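# Lift feed hopper off grinder inlet onto bench

## Task

Remove the feed hopper from the grinder's inlet, set it down on the bench next to the grinder, and release it so that neither gripper is holding it at the end.

## Robot and tools

Robot: two big_yam arms, left_arm and right_arm, each with six revolute joints and a parallel two-finger gripper. Names only; left_arm sits on the +y side. Base roots in the scene frame: left_arm at (-0.035, +0.253, 0) m with quat_wxyz (+0.999, 0, 0, +0.035); right_arm at (-0.002, -0.335, 0) m with quat_wxyz (+0.999, 0, 0, -0.045).

Scene frame: origin on the table surface midway between the arms, +z up, +x out across the table, +y toward left_arm. Every reported gripper pose uses this frame. end_effector_position is the pinch point between the finger pads, roughly 1 cm short of the fingertips. The fingers extend along the gripper's +z axis and close along its y axis. Reported hand positions may be somewhat wrong, more so when the arm is stretched out.

Tool execute_actions, argument actions: a list holding zero or one item.
- Empty list: nothing is commanded; you just get the current state.
- Motion item: {"rows": [[...]], "steps": n}. n is 1 to 15 control steps of 1/30 s (default 15). Up to 15 rows; each row is used for one step and the final row repeats for remaining steps.
- Wait item: {"steps": n} with no rows, n up to 300; it returns once n steps have elapsed since the previous result.
- Optional pictures (boolean) turns camera images on or off for that result; by default they are included.
A rejected call sends nothing to the robot.

Row layout: one flat list of 14 numbers covering both arms, always all 14 even if one arm stays still. Order: left_arm waist, shoulder, elbow, wrist pitch, wrist yaw, wrist roll, gripper opening; then the same seven for right_arm. Joint values are absolute target angles in radians (joint space, not Cartesian), in the same form as the Joint positions line. Ranges: waist -2.880 to 2.880, shoulder 0.000 to 3.142, elbow 0.000 to 3.019, wrist pitch -1.693 to 1.571, wrist yaw -1.571 to 1.571, wrist roll -2.094 to 2.094. A target more than 0.019 rad beyond a range end, and further out than the current angle, gets the call refused. True ends may differ from these by up to 0.019 rad either way; a target past the true end is clipped there and a "joint sent to its limit" line appears (possibly referring to an earlier action still running). Absence of that line does not prove more travel is available.

Opening is an absolute value from -1 (closed) to +1 (fully open, pad gap 0.094 m). Between the extremes, fingers go to where grip_measured would read the commanded value. To hold something, keep commanding below grip_measured: about 0.03 lower for a firm hold, less for a gentle one. Pads push with roughly 50 to 62 N each (sometimes less, weaker on parts under about 2 mm thick), with a short harder spike on contact. Each gripper reading may carry a fixed error of about 1 mm.

Motion limits: each step, a joint's sent target stays within a lead of its measured angle: waist 0.264, shoulder 0.32, elbow 0.276, wrist pitch 0.33, wrist yaw 0.186, wrist roll 0.522 rad. If the targets would move the gripper more than 70 mm from where it is, all that arm's targets are pulled back proportionally. So distant goals take several actions. Between calls the arms keep heading for the last row sent until they settle, stall, or a step is HELD; after that only a new action moves them further, though fingers already moving keep going.

Result lines: a state line per arm (left_arm: … | right_arm: …) with end_effector_position in metres and end_effector_quat_wxyz; Joint positions and Joint velocities per arm (six joints in rad and rad/s, then pad gap in m and m/s); grip_measured on the command scale; joint torques in joint order, which are the full drive output with per-unit offset, scale and noise, so not zero in free air and unreliable for sensing contact. "joint command not followed" means the clearance check altered or blocked some joint targets on some steps; the rest of the row still ran. HELD marks steps where all or part of your row was not sent. MOTOR HOT appears from 85 °C; at 100 °C an OVER-TEMPERATURE FAULT stops that arm's motors and gripper until cooled, and the arm drops. Holding loads warms motors, even while idle. Occasional brief tugs on a held part or pushes on loose objects may occur.

Cameras: cam_head_left, cam_head_right, cam_high, cam_low (504x504 pinhole with radial distortion) and cam_left_wrist, cam_right_wrist (616x616 fisheye), returned in that order. Calibration gives K, D and T_world_to_cam (world to camera, metres); fixed cameras may be off by up to about 2.3 degrees and 9 mm in total, and wrist camera poses follow their arm's joint readings.

zoom_image: camera (one of the six names) and region [x0, y0, x1, y1] in that camera's pixels, origin top-left, at most 504 by 504; returns a closer view of its latest image. read_manual: optional section, only "licences"; returns licence text and moves nothing. finished_scene: scene, the integer number of the current scene; ends and grades it irreversibly. Replying with no tool call also ends things.

Avoid: knocking or placing anything off the table (failure), arms colliding or pressing on each other, dropping or letting the hopper slip, slamming, and pushing hard. Lift the hopper clear of the inlet before moving sideways, lower it gently onto the bench, open the fingers, and move away. Smooth motion with little effort is preferred.

Each tool is called after "Call:" as name([rows], argument=value, ...), one row to a line, values as JSON.

## Session

Call:
execute_actions(actions=[])

Scene clock: 0.00 s of 6320.00 s.
left_arm: end_effector_position=(+0.9066, +0.2066, +0.4175) grip_measured=+1.000 end_effector_quat_wxyz=(+0.646, +0.010, +0.750, +0.142) | right_arm: end_effector_position=(+0.4283, -0.2068, +0.3417) grip_measured=+1.000 end_effector_quat_wxyz=(+0.406, -0.270, +0.637, -0.597)
Joint positions: left_arm=[-0.174  2.348  2.601 -0.384 -0.305  0.19   0.094] | right_arm=[ 0.749  1.214  0.711  0.632  1.231 -1.496  0.094]
Joint velocities: left_arm=[ 0.005 -0.005 -0.002  0.002 -0.007 -0.007  0.   ] | right_arm=[-0.015 -0.015  0.002  0.007 -0.022  0.022  0.   ]
Joint torques (N m, as the arm reports them, + toward a larger angle): no reading

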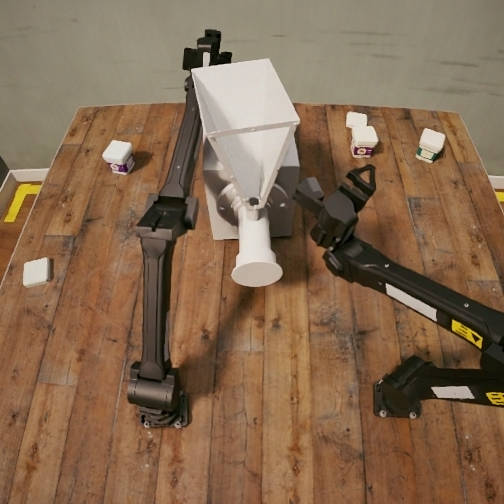

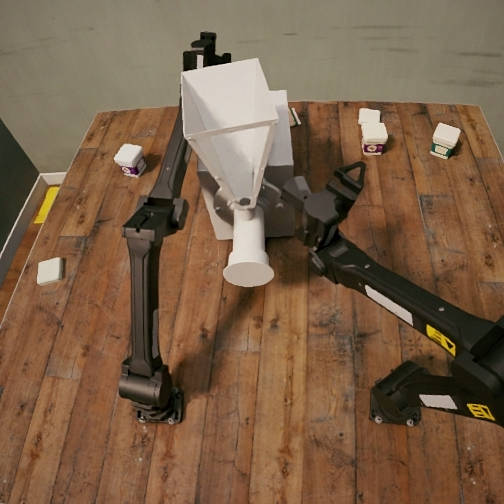

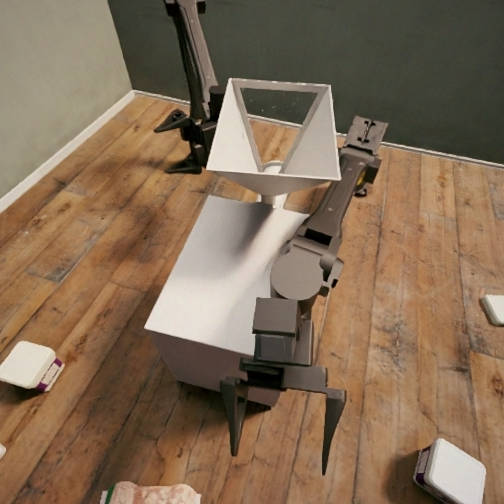

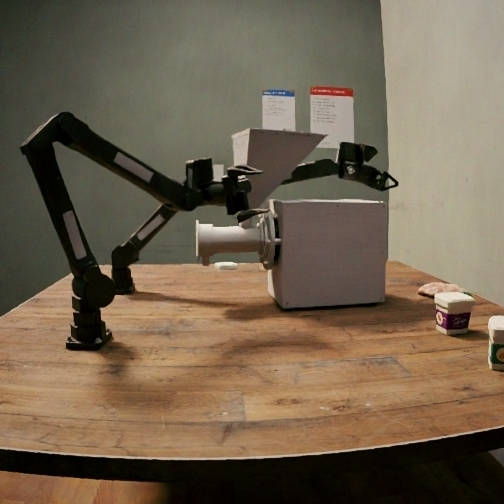

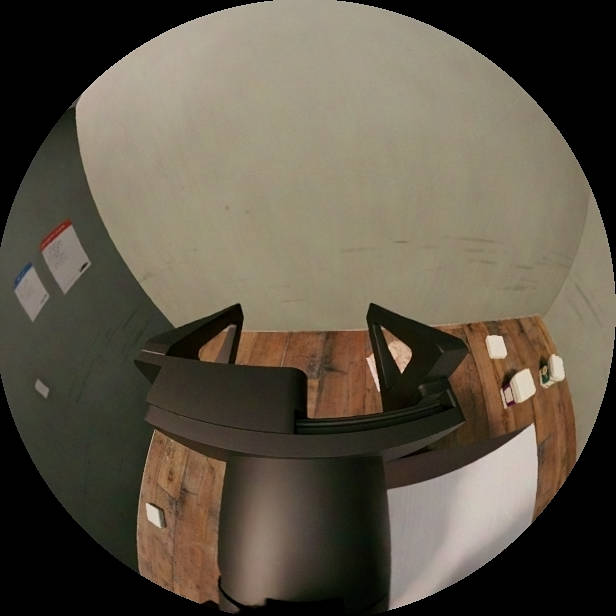

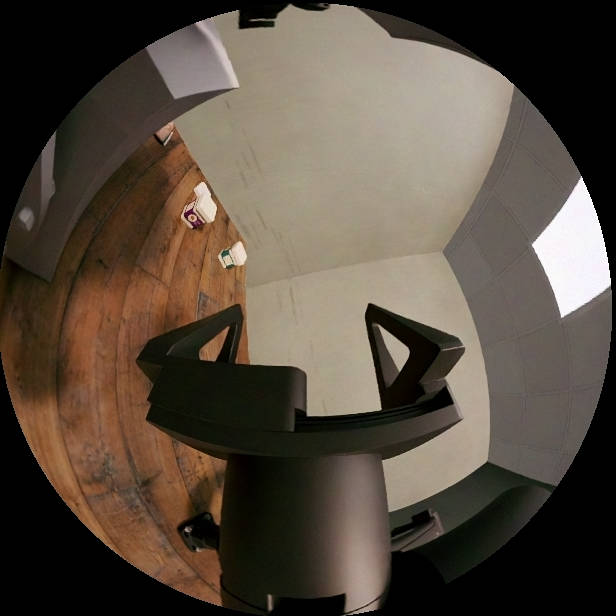

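Call:
zoom_image(camera="cam_head_left", region=[170, 40, 330, 300])

Call:
zoom_image(camera="cam_low", region=[180, 70, 400, 320])

Call:
zoom_image(camera="cam_high", region=[190, 60, 360, 230])

Region (170, 40, 330, 300) of cam_head_left's 504x504 image, scaled by 1.938, with more detail than that image has; it fills the left 310 columns of this view, and the rest is white.

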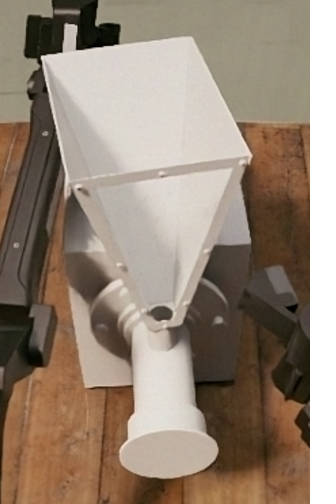

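Region (180, 70, 400, 320) of cam_low's 504x504 image, scaled by 2.016, with more detail than that image has; it fills the left 444 columns of this view, and the rest is white.

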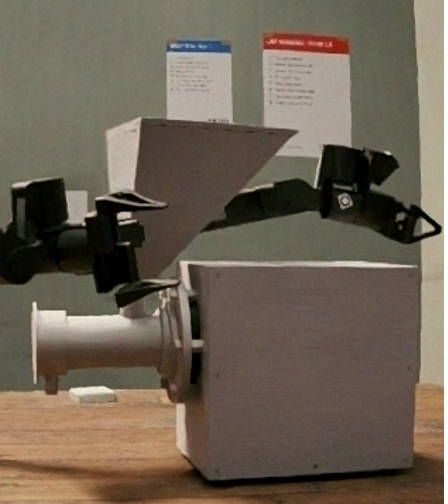

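Region (190, 60, 360, 230) of cam_high's 504x504 image, scaled by 2.965, with more detail than that image has.

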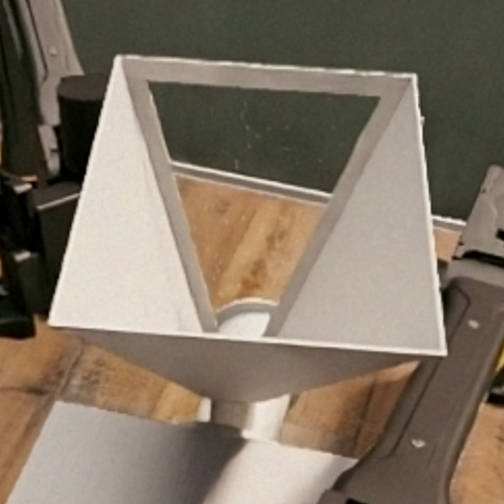

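Call:
zoom_image(camera="cam_low", region=[255, 80, 365, 150])

Call:
zoom_image(camera="cam_head_left", region=[210, 160, 300, 250])

Call:
zoom_image(camera="cam_head_right", region=[170, 40, 330, 300])

Region (255, 80, 365, 150) of cam_low's 504x504 image, scaled by 4.582, with more detail than that image has; it fills the top 321 rows of this view, and the rest is white.

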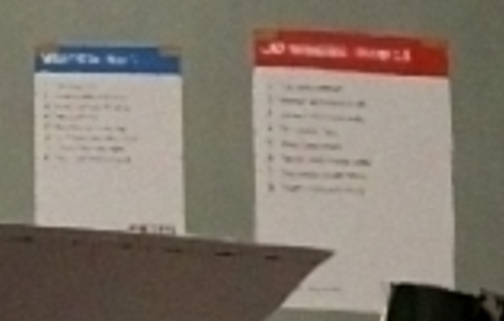

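Region (210, 160, 300, 250) of cam_head_left's 504x504 image, scaled by 5.600, with more detail than that image has.

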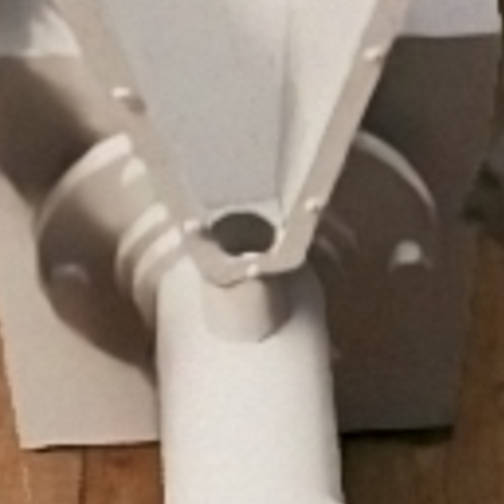

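Region (170, 40, 330, 300) of cam_head_right's 504x504 image, scaled by 1.938, with more detail than that image has; it fills the left 310 columns of this view, and the rest is white.

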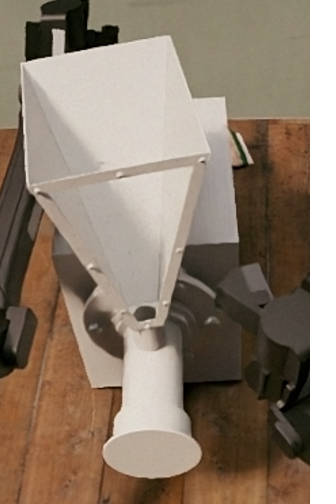

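Call:
execute_actions([
  {"rows": [[0.08,2.25,2.55,-0.5,-0.25,0.1,1,0.55,0.85,0.711,0.632,1.231,-1.496,1]], "steps": 15},
], pictures=false)

Call:
execute_actions([
  {"rows": [[0.08,1.40,2.092,-1.625,-0.129,-0.537,1,0.55,0.85,0.711,0.632,1.231,-1.496,1]], "steps": 15},
], pictures=false)

Call:
execute_actions([
  {"steps": 45},
])

Scene clock: 116.53 s of 6320.00 s.
left_arm: end_effector_position=(+0.8897, +0.3865, +0.3939) grip_measured=+1.000 end_effector_quat_wxyz=(+0.595, -0.062, +0.783, +0.171) | right_arm: end_effector_position=(+0.3421, -0.3453, +0.4750) grip_measured=+1.000 end_effector_quat_wxyz=(+0.472, -0.060, +0.642, -0.601)
Joint positions: left_arm=[ 0.027  2.317  2.553 -0.479 -0.255  0.138  0.094] | right_arm=[ 0.55   0.808  0.698  0.633  1.23  -1.496  0.094]
Joint velocities: left_arm=[ 0.571 -0.151 -0.095 -0.168 -0.007 -0.154  0.   ] | right_arm=[ 0.005  0.181 -0.012  0.007 -0.051  0.007  0.   ]
Joint torques (N m, as the arm reports them, + toward a larger angle): left_arm=[ -1.42 -25.97  11.66   1.65   0.09  -0.15] | right_arm=[-0.01  0.41 10.02  1.46 -0.32  0.07]
Steps of this call (steps 1 to 90: nothing new was sent; then 113.03 s passed at rest; steps 91 to 105: all 15 steps of this action). Readings (joint positions):
91: left_arm=[-0.170 2.347 2.599 -0.388 -0.297 0.187] | right_arm=[0.744 1.206 0.710 0.631 1.228 -1.496]
92: left_arm=[-0.167 2.344 2.595 -0.398 -0.289 0.184] | right_arm=[0.732 1.189 0.705 0.630 1.227 -1.496]
94: left_arm=[-0.153 2.339 2.587 -0.414 -0.277 0.178] | right_arm=[0.690 1.128 0.699 0.630 1.227 -1.496]
98: left_arm=[-0.101 2.333 2.574 -0.440 -0.264 0.166] | right_arm=[0.600 0.958 0.698 0.630 1.227 -1.496]
105: the state above

Scene clock: 117.03 s of 6320.00 s.
left_arm: end_effector_position=(+0.6611, +0.4100, +0.4051) grip_measured=+1.000 end_effector_quat_wxyz=(+0.357, -0.259, +0.897, +0.043) | right_arm: end_effector_position=(+0.3541, -0.3393, +0.4636) grip_measured=+1.000 end_effector_quat_wxyz=(+0.460, -0.075, +0.645, -0.605)
Joint positions: left_arm=[ 0.118  1.833  2.123 -1.137 -0.142 -0.32   0.094] | right_arm=[ 0.55   0.848  0.698  0.633  1.23  -1.496  0.094]
Joint velocities: left_arm=[-0.015 -0.835 -0.105 -0.974  0.081 -0.256  0.   ] | right_arm=[ 0.015 -0.005 -0.012  0.002  0.022 -0.007  0.   ]
Joint torques (N m, as the arm reports them, + toward a larger angle): left_arm=[ -2.18 -19.09  10.77   1.21   0.04  -0.07] | right_arm=[ 1.37 -2.42 10.13  1.33 -0.25  0.07]
Steps of this call (steps 1 to 15: all 15 steps of this action). Readings (joint positions):
1: left_arm=[0.046 2.297 2.521 -0.508 -0.223 0.093] | right_arm=[0.550 0.815 0.698 0.633 1.230 -1.496]
2: left_arm=[0.064 2.253 2.457 -0.569 -0.194 0.037] | right_arm=[0.550 0.824 0.698 0.633 1.230 -1.496]
4: left_arm=[0.094 2.169 2.333 -0.689 -0.166 -0.069] | right_arm=[0.550 0.839 0.698 0.633 1.230 -1.496]
8: left_arm=[0.122 2.029 2.187 -0.884 -0.151 -0.203] | right_arm=[0.550 0.848 0.698 0.633 1.230 -1.496]
15: the state above

Scene clock: 118.53 s of 6320.00 s.
left_arm: end_effector_position=(+0.4263, +0.3492, +0.5563) grip_measured=+1.000 end_effector_quat_wxyz=(+0.315, -0.338, +0.887, +0.005) | right_arm: end_effector_position=(+0.3541, -0.3393, +0.4636) grip_measured=+1.000 end_effector_quat_wxyz=(+0.460, -0.075, +0.645, -0.605)
Joint positions: left_arm=[ 0.088  1.412  2.087 -1.617 -0.132 -0.527  0.094] | right_arm=[ 0.55   0.848  0.698  0.633  1.23  -1.496  0.094]
Joint velocities: left_arm=[ 0.005 -0.005 -0.007 -0.007 -0.11   0.095  0.   ] | right_arm=[ 0.005  0.005 -0.007 -0.012  0.007  0.007  0.   ]
Joint torques (N m, as the arm reports them, + toward a larger angle): left_arm=[ -2.21 -10.93   9.62   0.94   0.03  -0.08] | right_arm=[ 0.1  -1.09 10.53  1.06 -0.25  0.11]
Steps of this call (steps 1 to 45: the robot went on to your last target). Readings (joint positions):
1: left_arm=[0.117 1.804 2.120 -1.170 -0.142 -0.332] | right_arm=[0.550 0.848 0.698 0.633 1.230 -1.496]
2: left_arm=[0.117 1.775 2.118 -1.203 -0.141 -0.343] | right_arm=[0.550 0.848 0.698 0.633 1.230 -1.496]
4: left_arm=[0.116 1.716 2.114 -1.268 -0.141 -0.363] | right_arm=[0.550 0.848 0.698 0.633 1.230 -1.496]
8: left_arm=[0.116 1.594 2.110 -1.407 -0.139 -0.402] | right_arm=[0.550 0.848 0.698 0.633 1.230 -1.496]
45: the state above
All arms were judged still, so your last target was given up. Only a new action makes them travel on or press farther. Fingers that are still opening or closing keep moving.
camera_calibration (this result's frames):
cam_left_wrist: T_world_to_cam=[[0.604008, -0.773082, 0.193697, -0.0919023], [-0.790267, -0.612438, 0.0199427, 0.545949], [0.10321, -0.165118, -0.980859, 0.682977], [0, 0, 0, 1]] pos_world=[0.416465, 0.376084, 0.676817]
cam_right_wrist: T_world_to_cam=[[-0.472745, -0.254779, 0.843564, -0.312123], [-0.852529, -0.109962, -0.510981, 0.502599], [0.222947, -0.960727, -0.165223, -0.206088], [0, 0, 0, 1]] pos_world=[0.326872, -0.22225, 0.486064]

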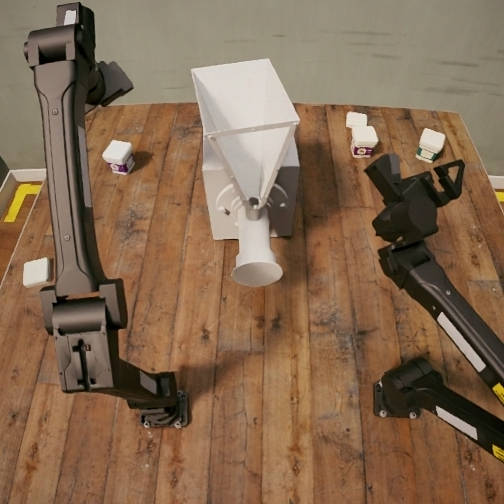

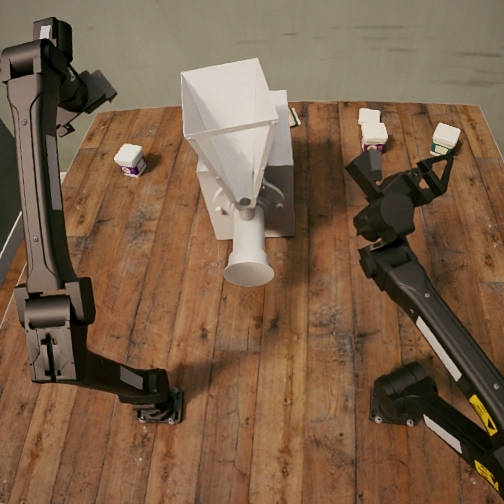

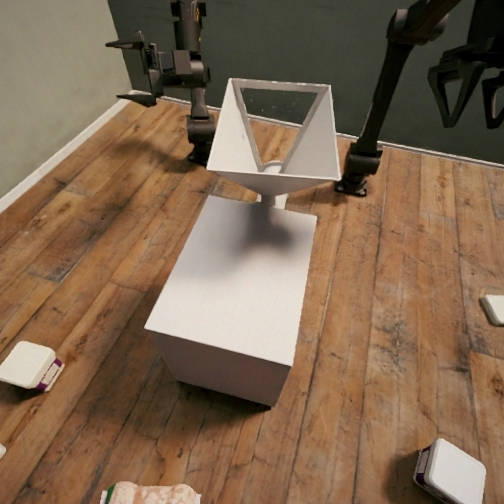

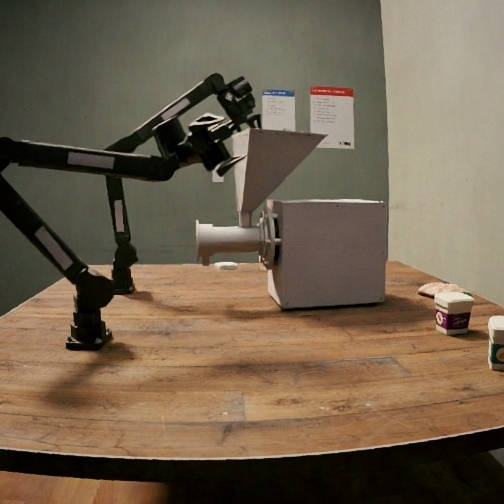

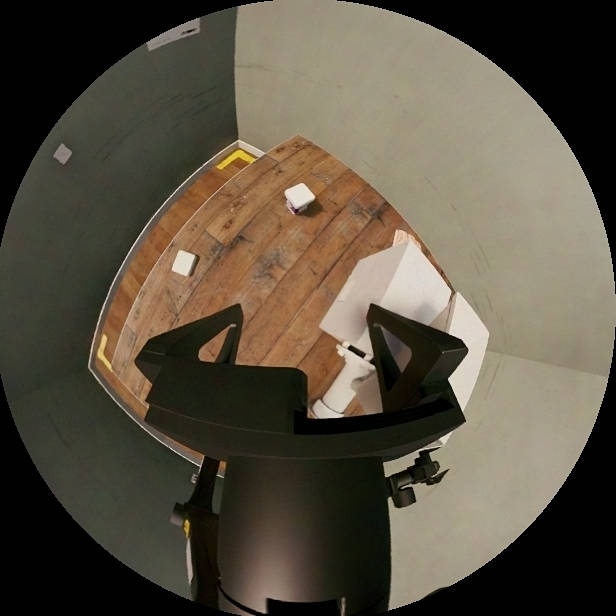

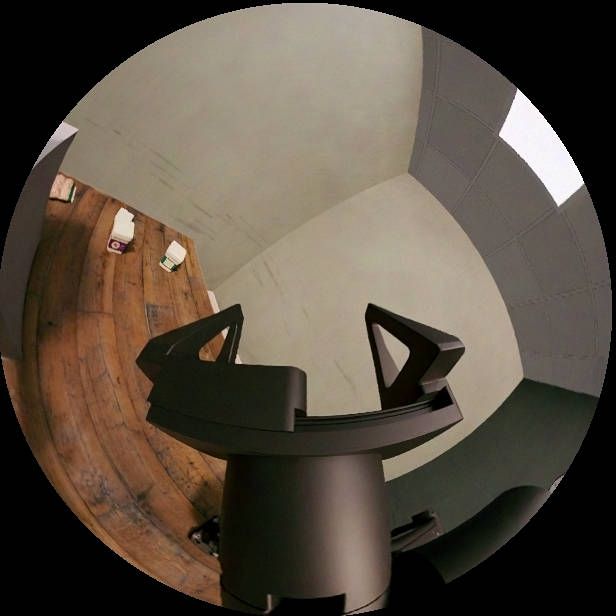

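Call:
zoom_image(camera="cam_low", region=[190, 70, 340, 280])

Region (190, 70, 340, 280) of cam_low's 504x504 image, scaled by 2.400, with more detail than that image has; it fills the left 360 columns of this view, and the rest is white.

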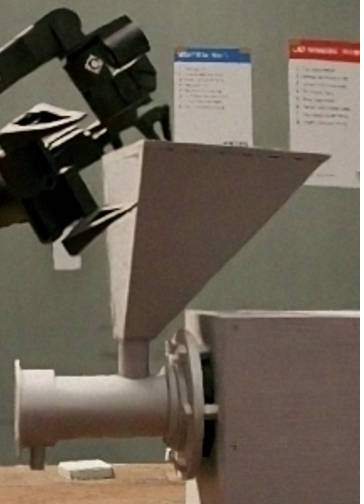

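Call:
execute_actions([
  {"rows": [[0.06,1.40,2.095,-1.63,-0.129,-0.537,1,0.55,0.848,0.698,0.632,1.231,-1.496,1],[0.03,1.395,2.10,-1.63,-0.129,-0.537,1,0.55,0.848,0.698,0.632,1.231,-1.496,1],[0.0,1.39,2.10,-1.63,-0.129,-0.537,1,0.55,0.848,0.698,0.632,1.231,-1.496,1],[-0.03,1.385,2.10,-1.63,-0.129,-0.537,1,0.55,0.848,0.698,0.632,1.231,-1.496,1],[-0.06,1.385,2.10,-1.63,-0.129,-0.537,1,0.55,0.848,0.698,0.632,1.231,-1.496,1],[-0.09,1.385,2.10,-1.63,-0.129,-0.537,1,0.55,0.848,0.698,0.632,1.231,-1.496,1],[-0.12,1.385,2.10,-1.63,-0.129,-0.537,1,0.55,0.848,0.698,0.632,1.231,-1.496,1],[-0.14,1.385,2.10,-1.63,-0.129,-0.537,1,0.55,0.848,0.698,0.632,1.231,-1.496,1],[-0.16,1.385,2.10,-1.63,-0.129,-0.537,1,0.55,0.848,0.698,0.632,1.231,-1.496,1],[-0.18,1.385,2.10,-1.63,-0.129,-0.537,1,0.55,0.848,0.698,0.632,1.231,-1.496,1],[-0.20,1.385,2.10,-1.63,-0.129,-0.537,1,0.55,0.848,0.698,0.632,1.231,-1.496,1]], "steps": 15},
], pictures=false)

Call:
execute_actions([
  {"steps": 20},
])

Scene clock: 127.93 s of 6320.00 s.
left_arm: end_effector_position=(+0.4291, +0.2055, +0.5598) grip_measured=+1.000 end_effector_quat_wxyz=(+0.314, -0.199, +0.927, -0.046) | right_arm: end_effector_position=(+0.3541, -0.3393, +0.4636) grip_measured=+1.000 end_effector_quat_wxyz=(+0.460, -0.075, +0.645, -0.605)
Joint positions: left_arm=[-0.218  1.403  2.087 -1.621 -0.128 -0.528  0.094] | right_arm=[ 0.55   0.848  0.698  0.633  1.23  -1.496  0.094]
Joint velocities: left_arm=[-0.005 -0.024  0.012 -0.017 -0.037  0.022  0.   ] | right_arm=[-0.005 -0.015 -0.017  0.007 -0.022 -0.022  0.   ]
Joint torques (N m, as the arm reports them, + toward a larger angle): left_arm=[  0.06 -11.13  10.41   0.89  -0.17  -0.06] | right_arm=[ 0.26 -1.25  9.4   1.15 -0.18  0.13]
Steps of this call (steps 1 to 90: nothing new was sent; then 5.90 s passed at rest; steps 91 to 105: all 15 steps of this action). Readings (joint positions):
91: left_arm=[0.087 1.412 2.087 -1.618 -0.132 -0.527] | right_arm=[0.550 0.848 0.698 0.633 1.230 -1.496]
92: left_arm=[0.083 1.411 2.087 -1.619 -0.132 -0.527] | right_arm=[0.550 0.848 0.698 0.633 1.230 -1.496]
94: left_arm=[0.057 1.410 2.087 -1.620 -0.132 -0.528] | right_arm=[0.550 0.848 0.698 0.633 1.230 -1.496]
98: left_arm=[-0.067 1.406 2.087 -1.621 -0.132 -0.528] | right_arm=[0.550 0.848 0.698 0.633 1.230 -1.496]
105: the state above

Scene clock: 128.60 s of 6320.00 s.
left_arm: end_effector_position=(+0.4275, +0.2092, +0.5618) grip_measured=+1.000 end_effector_quat_wxyz=(+0.316, -0.202, +0.926, -0.046) | right_arm: end_effector_position=(+0.3541, -0.3393, +0.4636) grip_measured=+1.000 end_effector_quat_wxyz=(+0.460, -0.075, +0.645, -0.605)
Joint positions: left_arm=[-0.211  1.398  2.087 -1.621 -0.128 -0.528  0.094] | right_arm=[ 0.55   0.848  0.698  0.633  1.23  -1.496  0.094]
Joint velocities: left_arm=[ 0.005  0.015 -0.002 -0.002 -0.037  0.022  0.   ] | right_arm=[ 0.005 -0.015 -0.002  0.022  0.051 -0.022  0.   ]
Joint torques (N m, as the arm reports them, + toward a larger angle): left_arm=[ -0.58 -10.96  10.39   0.89  -0.14  -0.06] | right_arm=[ 1.41 -2.16  9.4   1.4  -0.32  0.09]
Steps of this call (steps 1 to 15: the robot went on to your last target; steps 16 to 20: nothing new was sent). Readings (joint positions):
1: left_arm=[-0.218 1.402 2.087 -1.621 -0.128 -0.528] | right_arm=[0.550 0.848 0.698 0.633 1.230 -1.496]
2: left_arm=[-0.216 1.401 2.087 -1.621 -0.128 -0.528] | right_arm=[0.550 0.848 0.698 0.633 1.230 -1.496]
4: left_arm=[-0.213 1.400 2.087 -1.621 -0.128 -0.528] | right_arm=[0.550 0.848 0.698 0.633 1.230 -1.496]
8: left_arm=[-0.211 1.398 2.087 -1.621 -0.128 -0.528] | right_arm=[0.550 0.848 0.698 0.633 1.230 -1.496]
20: the state above
All arms were judged still, so your last target was given up. Only a new action makes them travel on or press farther. Fingers that are still opening or closing keep moving.
camera_calibration (this result's frames):
cam_left_wrist: T_world_to_cam=[[0.346316, -0.916037, 0.202338, -0.0667509], [-0.93624, -0.351129, 0.012789, 0.472812], [0.0593317, -0.193866, -0.979232, 0.689031], [0, 0, 0, 1]] pos_world=[0.424901, 0.238452, 0.68218]
cam_right_wrist: T_world_to_cam=[[-0.472745, -0.254779, 0.843564, -0.312123], [-0.852529, -0.109962, -0.510981, 0.502599], [0.222947, -0.960727, -0.165223, -0.206088], [0, 0, 0, 1]] pos_world=[0.326872, -0.22225, 0.486064]

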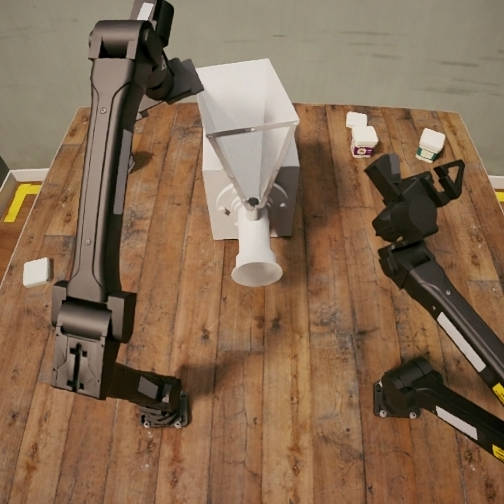

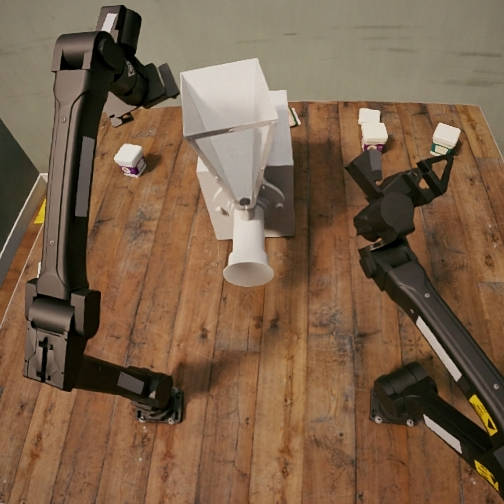

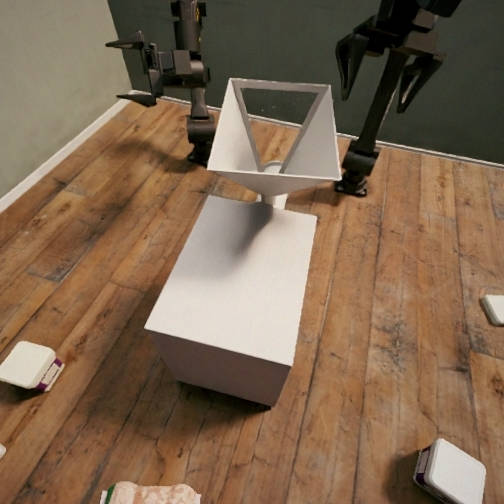

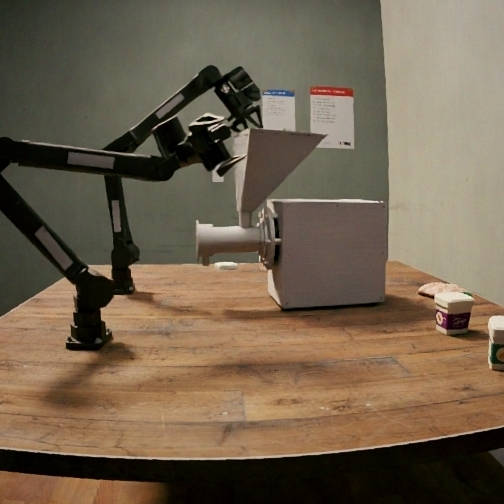

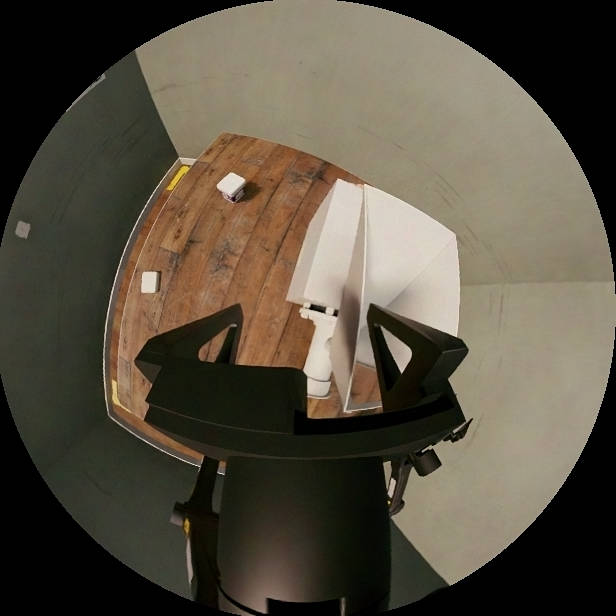

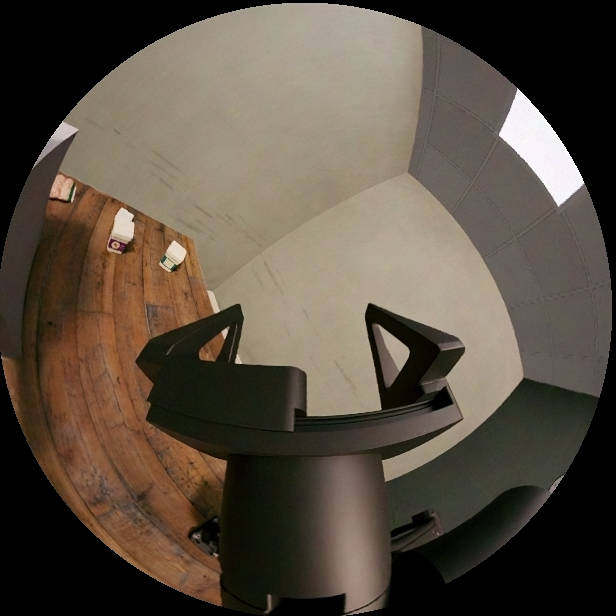

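Call:
zoom_image(camera="cam_low", region=[200, 60, 300, 160])

Region (200, 60, 300, 160) of cam_low's 504x504 image, scaled by 5.040, with more detail than that image has.

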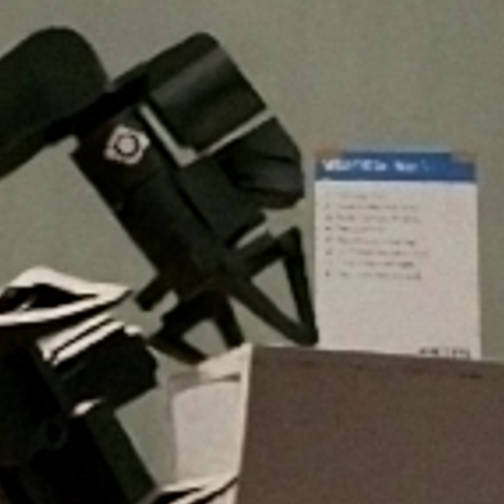

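Call:
execute_actions([
  {"rows": [[-0.225,1.385,2.10,-1.63,-0.129,-0.537,1,0.55,0.848,0.698,0.632,1.231,-1.496,1],[-0.24,1.385,2.10,-1.63,-0.129,-0.537,1,0.55,0.848,0.698,0.632,1.231,-1.496,1],[-0.255,1.385,2.10,-1.63,-0.129,-0.537,1,0.55,0.848,0.698,0.632,1.231,-1.496,1],[-0.27,1.385,2.10,-1.63,-0.129,-0.537,1,0.55,0.848,0.698,0.632,1.231,-1.496,1],[-0.285,1.385,2.10,-1.63,-0.129,-0.537,1,0.55,0.848,0.698,0.632,1.231,-1.496,1],[-0.30,1.385,2.10,-1.63,-0.129,-0.537,1,0.55,0.848,0.698,0.632,1.231,-1.496,1],[-0.315,1.385,2.10,-1.63,-0.129,-0.537,1,0.55,0.848,0.698,0.632,1.231,-1.496,1],[-0.33,1.385,2.10,-1.63,-0.129,-0.537,1,0.55,0.848,0.698,0.632,1.231,-1.496,1],[-0.345,1.385,2.10,-1.63,-0.129,-0.537,1,0.55,0.848,0.698,0.632,1.231,-1.496,1],[-0.355,1.385,2.10,-1.63,-0.129,-0.537,1,0.55,0.848,0.698,0.632,1.231,-1.496,1],[-0.364,1.385,2.10,-1.63,-0.129,-0.537,1,0.55,0.848,0.698,0.632,1.231,-1.496,1]], "steps": 15},
], pictures=false)

Call:
execute_actions([
  {"steps": 15},
])

Scene clock: 139.17 s of 6320.00 s.
left_arm: end_effector_position=(+0.4148, +0.1369, +0.5618) grip_measured=+1.000 end_effector_quat_wxyz=(+0.311, -0.128, +0.939, -0.071) | right_arm: end_effector_position=(+0.3541, -0.3393, +0.4636) grip_measured=+1.000 end_effector_quat_wxyz=(+0.460, -0.075, +0.645, -0.605)
Joint positions: left_arm=[-0.369  1.398  2.087 -1.621 -0.128 -0.528  0.094] | right_arm=[ 0.55   0.848  0.698  0.633  1.23  -1.496  0.094]
Joint velocities: left_arm=[-0.005 -0.005 -0.012  0.002 -0.022 -0.022  0.   ] | right_arm=[-0.005 -0.024 -0.007  0.007 -0.051  0.051  0.   ]
Joint torques (N m, as the arm reports them, + toward a larger angle): left_arm=[ -1.54 -10.88  10.4    0.9   -0.12  -0.06] | right_arm=[ 0.61 -2.32  9.53  1.27 -0.22  0.07]
Steps of this call (steps 1 to 90: nothing new was sent; then 7.07 s passed at rest; steps 91 to 105: all 15 steps of this action). Readings (joint positions):
91: left_arm=[-0.211 1.398 2.087 -1.621 -0.128 -0.528] | right_arm=[0.550 0.848 0.698 0.633 1.230 -1.496]
92: left_arm=[-0.212 1.398 2.087 -1.621 -0.128 -0.528] | right_arm=[0.550 0.848 0.698 0.633 1.230 -1.496]
94: left_arm=[-0.222 1.398 2.087 -1.621 -0.128 -0.528] | right_arm=[0.550 0.848 0.698 0.633 1.230 -1.496]
98: left_arm=[-0.281 1.398 2.087 -1.621 -0.128 -0.528] | right_arm=[0.550 0.848 0.698 0.633 1.230 -1.496]
105: the state above

Scene clock: 139.67 s of 6320.00 s.
left_arm: end_effector_position=(+0.4148, +0.1371, +0.5618) grip_measured=+1.000 end_effector_quat_wxyz=(+0.312, -0.128, +0.939, -0.070) | right_arm: end_effector_position=(+0.3541, -0.3393, +0.4636) grip_measured=+1.000 end_effector_quat_wxyz=(+0.460, -0.075, +0.645, -0.605)
Joint positions: left_arm=[-0.369  1.398  2.087 -1.621 -0.128 -0.528  0.094] | right_arm=[ 0.55   0.848  0.698  0.633  1.23  -1.496  0.094]
Joint velocities: left_arm=[ 0.005 -0.005  0.022 -0.007  0.022 -0.095  0.   ] | right_arm=[ 0.005 -0.005  0.002 -0.002  0.037 -0.022  0.   ]
Joint torques (N m, as the arm reports them, + toward a larger angle): left_arm=[ -1.14 -10.91  10.41   0.88  -0.14  -0.06] | right_arm=[ 1.14 -2.35  9.63  1.19 -0.28  0.11]
Steps of this call (steps 1 to 15: the robot went on to your last target). Readings (joint positions):
1: left_arm=[-0.369 1.398 2.087 -1.621 -0.128 -0.528] | right_arm=[0.550 0.848 0.698 0.633 1.230 -1.496]
2: left_arm=[-0.369 1.398 2.087 -1.621 -0.128 -0.528] | right_arm=[0.550 0.848 0.698 0.633 1.230 -1.496]
4: left_arm=[-0.369 1.398 2.087 -1.621 -0.128 -0.528] | right_arm=[0.550 0.848 0.698 0.633 1.230 -1.496]
8: left_arm=[-0.369 1.398 2.087 -1.621 -0.128 -0.528] | right_arm=[0.550 0.848 0.698 0.633 1.230 -1.496]
15: the state above
All arms were judged still, so your last target was given up. Only a new action makes them travel on or press farther. Fingers that are still opening or closing keep moving.
camera_calibration (this result's frames):
cam_left_wrist: T_world_to_cam=[[0.198302, -0.959028, 0.202338, -0.0610724], [-0.979736, -0.199886, 0.012789, 0.432968], [0.0281796, -0.200774, -0.979232, 0.689684], [0, 0, 0, 1]] pos_world=[0.41687, 0.166445, 0.68218]
cam_right_wrist: T_world_to_cam=[[-0.472745, -0.254779, 0.843564, -0.312123], [-0.852529, -0.109962, -0.510981, 0.502599], [0.222947, -0.960727, -0.165223, -0.206088], [0, 0, 0, 1]] pos_world=[0.326872, -0.22225, 0.486064]

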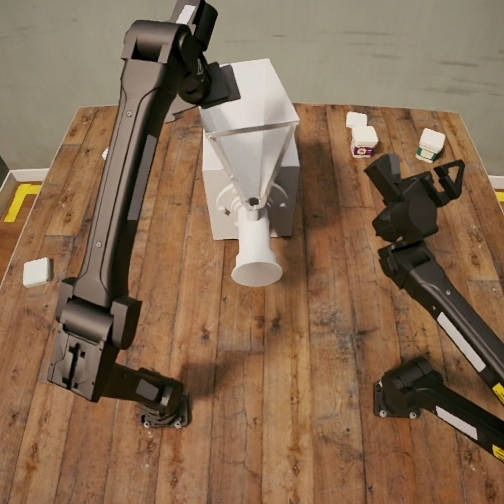

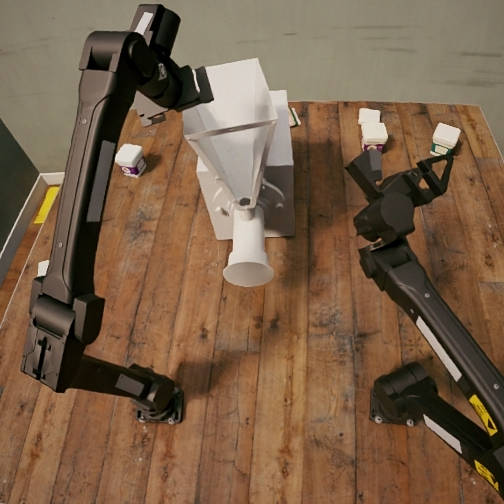

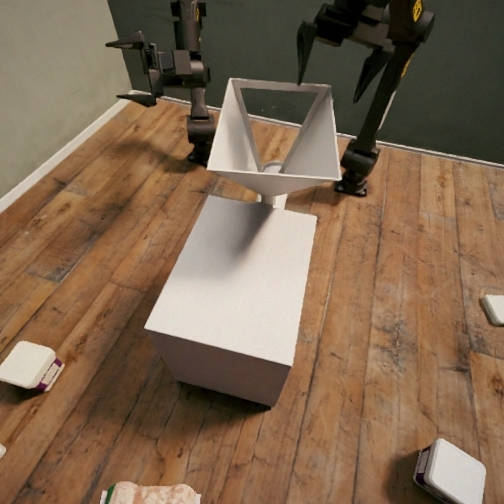

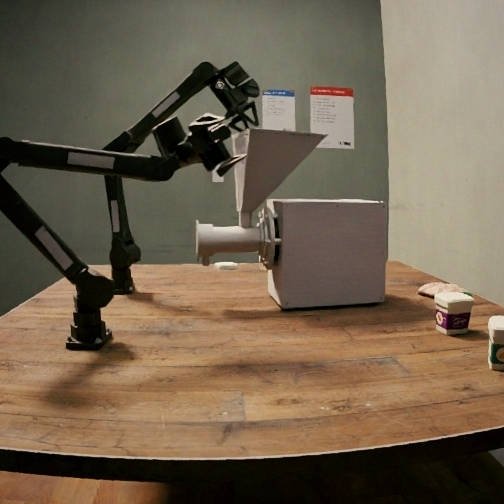

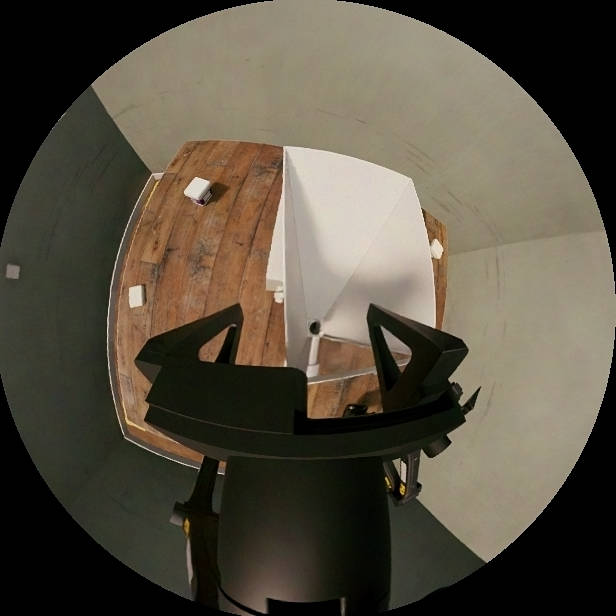

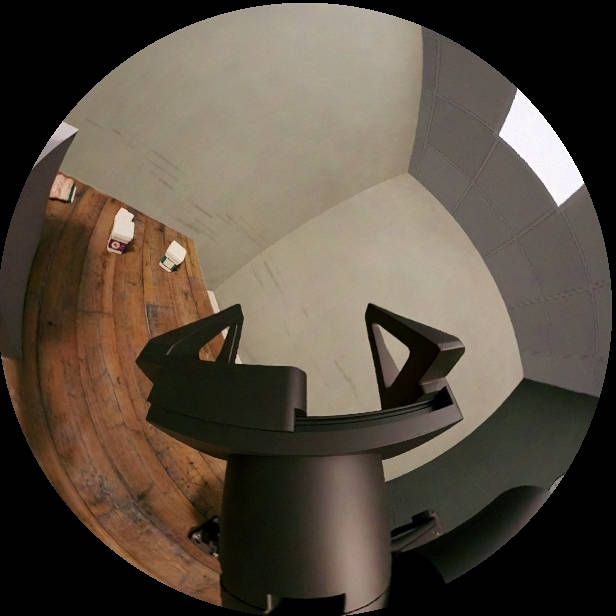

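Call:
execute_actions([
  {"rows": [[-0.362,1.39,2.085,-1.62,-0.128,-0.535,1,0.55,0.848,0.698,0.632,1.231,-1.496,1],[-0.355,1.39,2.078,-1.612,-0.127,-0.535,1,0.55,0.848,0.698,0.632,1.231,-1.496,1],[-0.348,1.39,2.07,-1.604,-0.126,-0.535,1,0.55,0.848,0.698,0.632,1.231,-1.496,1],[-0.341,1.39,2.062,-1.596,-0.125,-0.535,1,0.55,0.848,0.698,0.632,1.231,-1.496,1],[-0.334,1.39,2.054,-1.588,-0.125,-0.535,1,0.55,0.848,0.698,0.632,1.231,-1.496,1],[-0.328,1.39,2.046,-1.58,-0.124,-0.535,1,0.55,0.848,0.698,0.632,1.231,-1.496,1],[-0.322,1.39,2.038,-1.572,-0.124,-0.535,1,0.55,0.848,0.698,0.632,1.231,-1.496,1],[-0.317,1.39,2.03,-1.564,-0.123,-0.535,1,0.55,0.848,0.698,0.632,1.231,-1.496,1],[-0.313,1.39,2.022,-1.556,-0.123,-0.535,1,0.55,0.848,0.698,0.632,1.231,-1.496,1],[-0.31,1.39,2.014,-1.548,-0.122,-0.535,1,0.55,0.848,0.698,0.632,1.231,-1.496,1],[-0.31,1.39,2.006,-1.54,-0.122,-0.535,1,0.55,0.848,0.698,0.632,1.231,-1.496,1],[-0.31,1.39,1.999,-1.534,-0.122,-0.535,1,0.55,0.848,0.698,0.632,1.231,-1.496,1]], "steps": 15},
], pictures=false)

Call:
execute_actions([
  {"steps": 15},
])

Scene clock: 155.97 s of 6320.00 s.
left_arm: end_effector_position=(+0.4346, +0.1572, +0.5336) grip_measured=+1.000 end_effector_quat_wxyz=(+0.305, -0.153, +0.938, -0.060) | right_arm: end_effector_position=(+0.3541, -0.3393, +0.4636) grip_measured=+1.000 end_effector_quat_wxyz=(+0.460, -0.075, +0.645, -0.605)
Joint positions: left_arm=[-0.316  1.395  2.    -1.554 -0.126 -0.528  0.094] | right_arm=[ 0.55   0.848  0.698  0.633  1.23  -1.496  0.094]
Joint velocities: left_arm=[-0.005 -0.005 -0.076  0.037  0.007 -0.051  0.   ] | right_arm=[ 0.015 -0.005 -0.027 -0.007 -0.022  0.051  0.   ]
Joint torques (N m, as the arm reports them, + toward a larger angle): left_arm=[ -1.31 -11.37   9.76   2.02   0.04  -0.05] | right_arm=[ 0.51 -2.24  9.43  1.13 -0.27  0.13]
Steps of this call (steps 1 to 90: nothing new was sent; then 12.80 s passed at rest; steps 91 to 105: all 15 steps of this action). Readings (joint positions):
91: left_arm=[-0.369 1.398 2.087 -1.621 -0.128 -0.528] | right_arm=[0.550 0.848 0.698 0.633 1.230 -1.496]
92: left_arm=[-0.369 1.398 2.086 -1.621 -0.128 -0.528] | right_arm=[0.550 0.848 0.698 0.633 1.230 -1.496]
94: left_arm=[-0.367 1.397 2.080 -1.618 -0.128 -0.528] | right_arm=[0.550 0.848 0.698 0.633 1.230 -1.496]
98: left_arm=[-0.345 1.395 2.050 -1.595 -0.127 -0.528] | right_arm=[0.550 0.848 0.698 0.633 1.230 -1.496]
105: the state above

Scene clock: 156.47 s of 6320.00 s.
left_arm: end_effector_position=(+0.4353, +0.1569, +0.5335) grip_measured=+1.000 end_effector_quat_wxyz=(+0.306, -0.153, +0.938, -0.060) | right_arm: end_effector_position=(+0.3541, -0.3393, +0.4636) grip_measured=+1.000 end_effector_quat_wxyz=(+0.460, -0.075, +0.645, -0.605)
Joint positions: left_arm=[-0.316  1.395  1.998 -1.55  -0.125 -0.528  0.094] | right_arm=[ 0.55   0.848  0.698  0.633  1.23  -1.496  0.094]
Joint velocities: left_arm=[-0.005  0.005 -0.012 -0.007 -0.051  0.066  0.   ] | right_arm=[-0.015 -0.024 -0.002 -0.007  0.081  0.022  0.   ]
Joint torques (N m, as the arm reports them, + toward a larger angle): left_arm=[ -1.09 -10.63   9.6    2.05   0.04  -0.05] | right_arm=[ 0.52 -1.88  9.55  1.28 -0.21  0.17]
Steps of this call (steps 1 to 15: the robot went on to your last target). Readings (joint positions):
1: left_arm=[-0.316 1.395 1.999 -1.553 -0.126 -0.528] | right_arm=[0.550 0.848 0.698 0.633 1.230 -1.496]
2: left_arm=[-0.316 1.395 1.998 -1.552 -0.125 -0.528] | right_arm=[0.550 0.848 0.698 0.633 1.230 -1.496]
4: left_arm=[-0.316 1.395 1.998 -1.551 -0.125 -0.528] | right_arm=[0.550 0.848 0.698 0.633 1.230 -1.496]
8: left_arm=[-0.316 1.395 1.998 -1.550 -0.125 -0.528] | right_arm=[0.550 0.848 0.698 0.633 1.230 -1.496]
15: the state above
All arms were judged still, so your last target was given up. Only a new action makes them travel on or press farther. Fingers that are still opening or closing keep moving.
camera_calibration (this result's frames):
cam_left_wrist: T_world_to_cam=[[0.250418, -0.947888, 0.196974, -0.0619825], [-0.967854, -0.250038, 0.0272135, 0.452322], [0.0234557, -0.197457, -0.980031, 0.667339], [0, 0, 0, 1]] pos_world=[0.43765, 0.186116, 0.653913]
cam_right_wrist: T_world_to_cam=[[-0.472745, -0.254779, 0.843564, -0.312123], [-0.852529, -0.109962, -0.510981, 0.502599], [0.222947, -0.960727, -0.165223, -0.206088], [0, 0, 0, 1]] pos_world=[0.326872, -0.22225, 0.486064]

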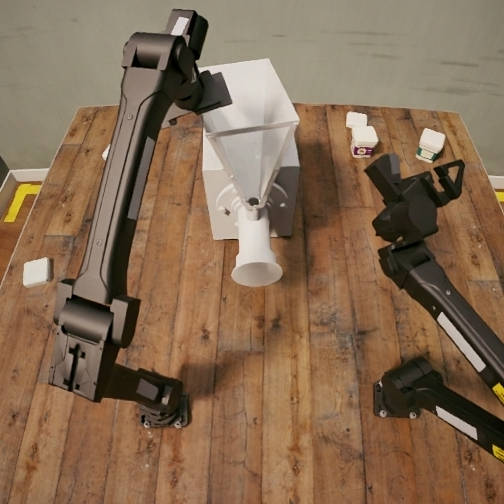

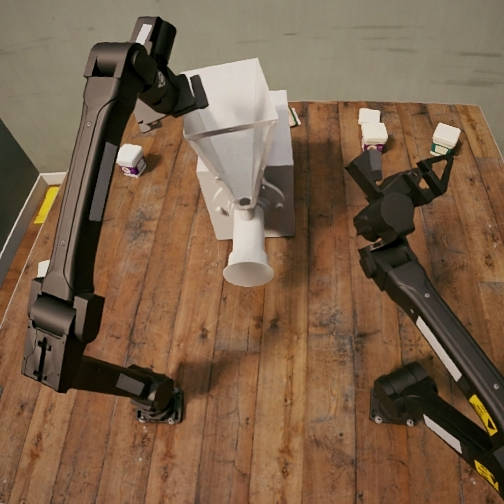

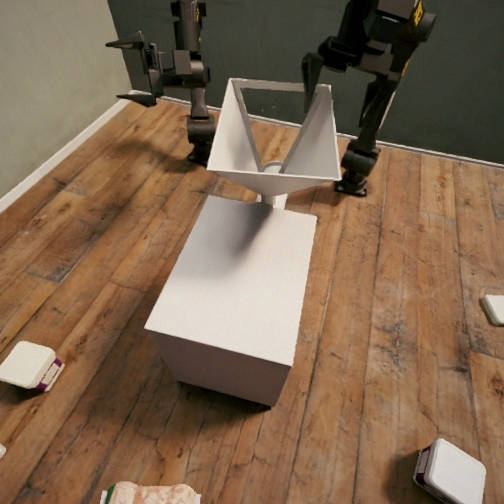

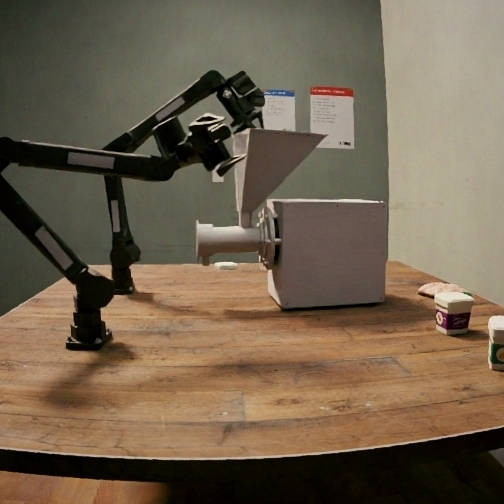

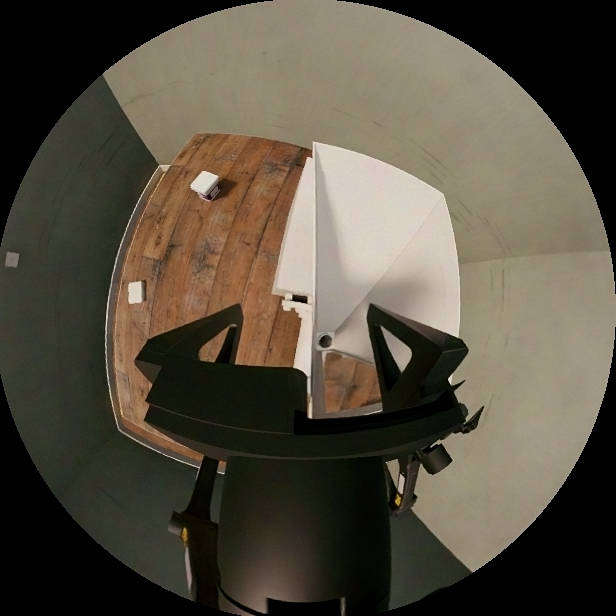

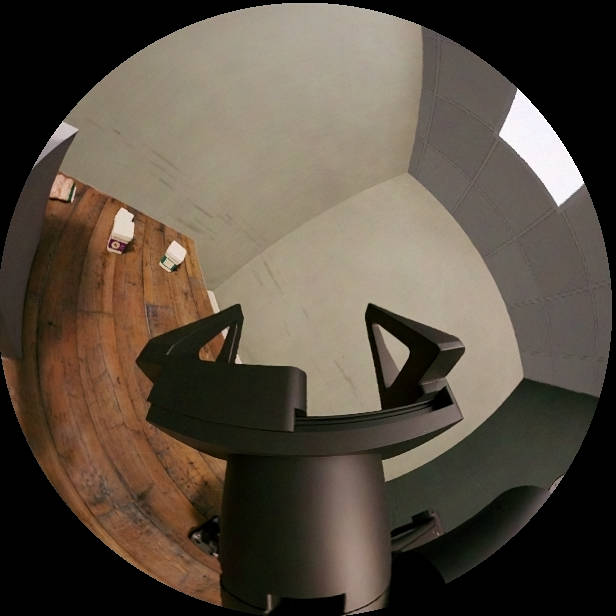

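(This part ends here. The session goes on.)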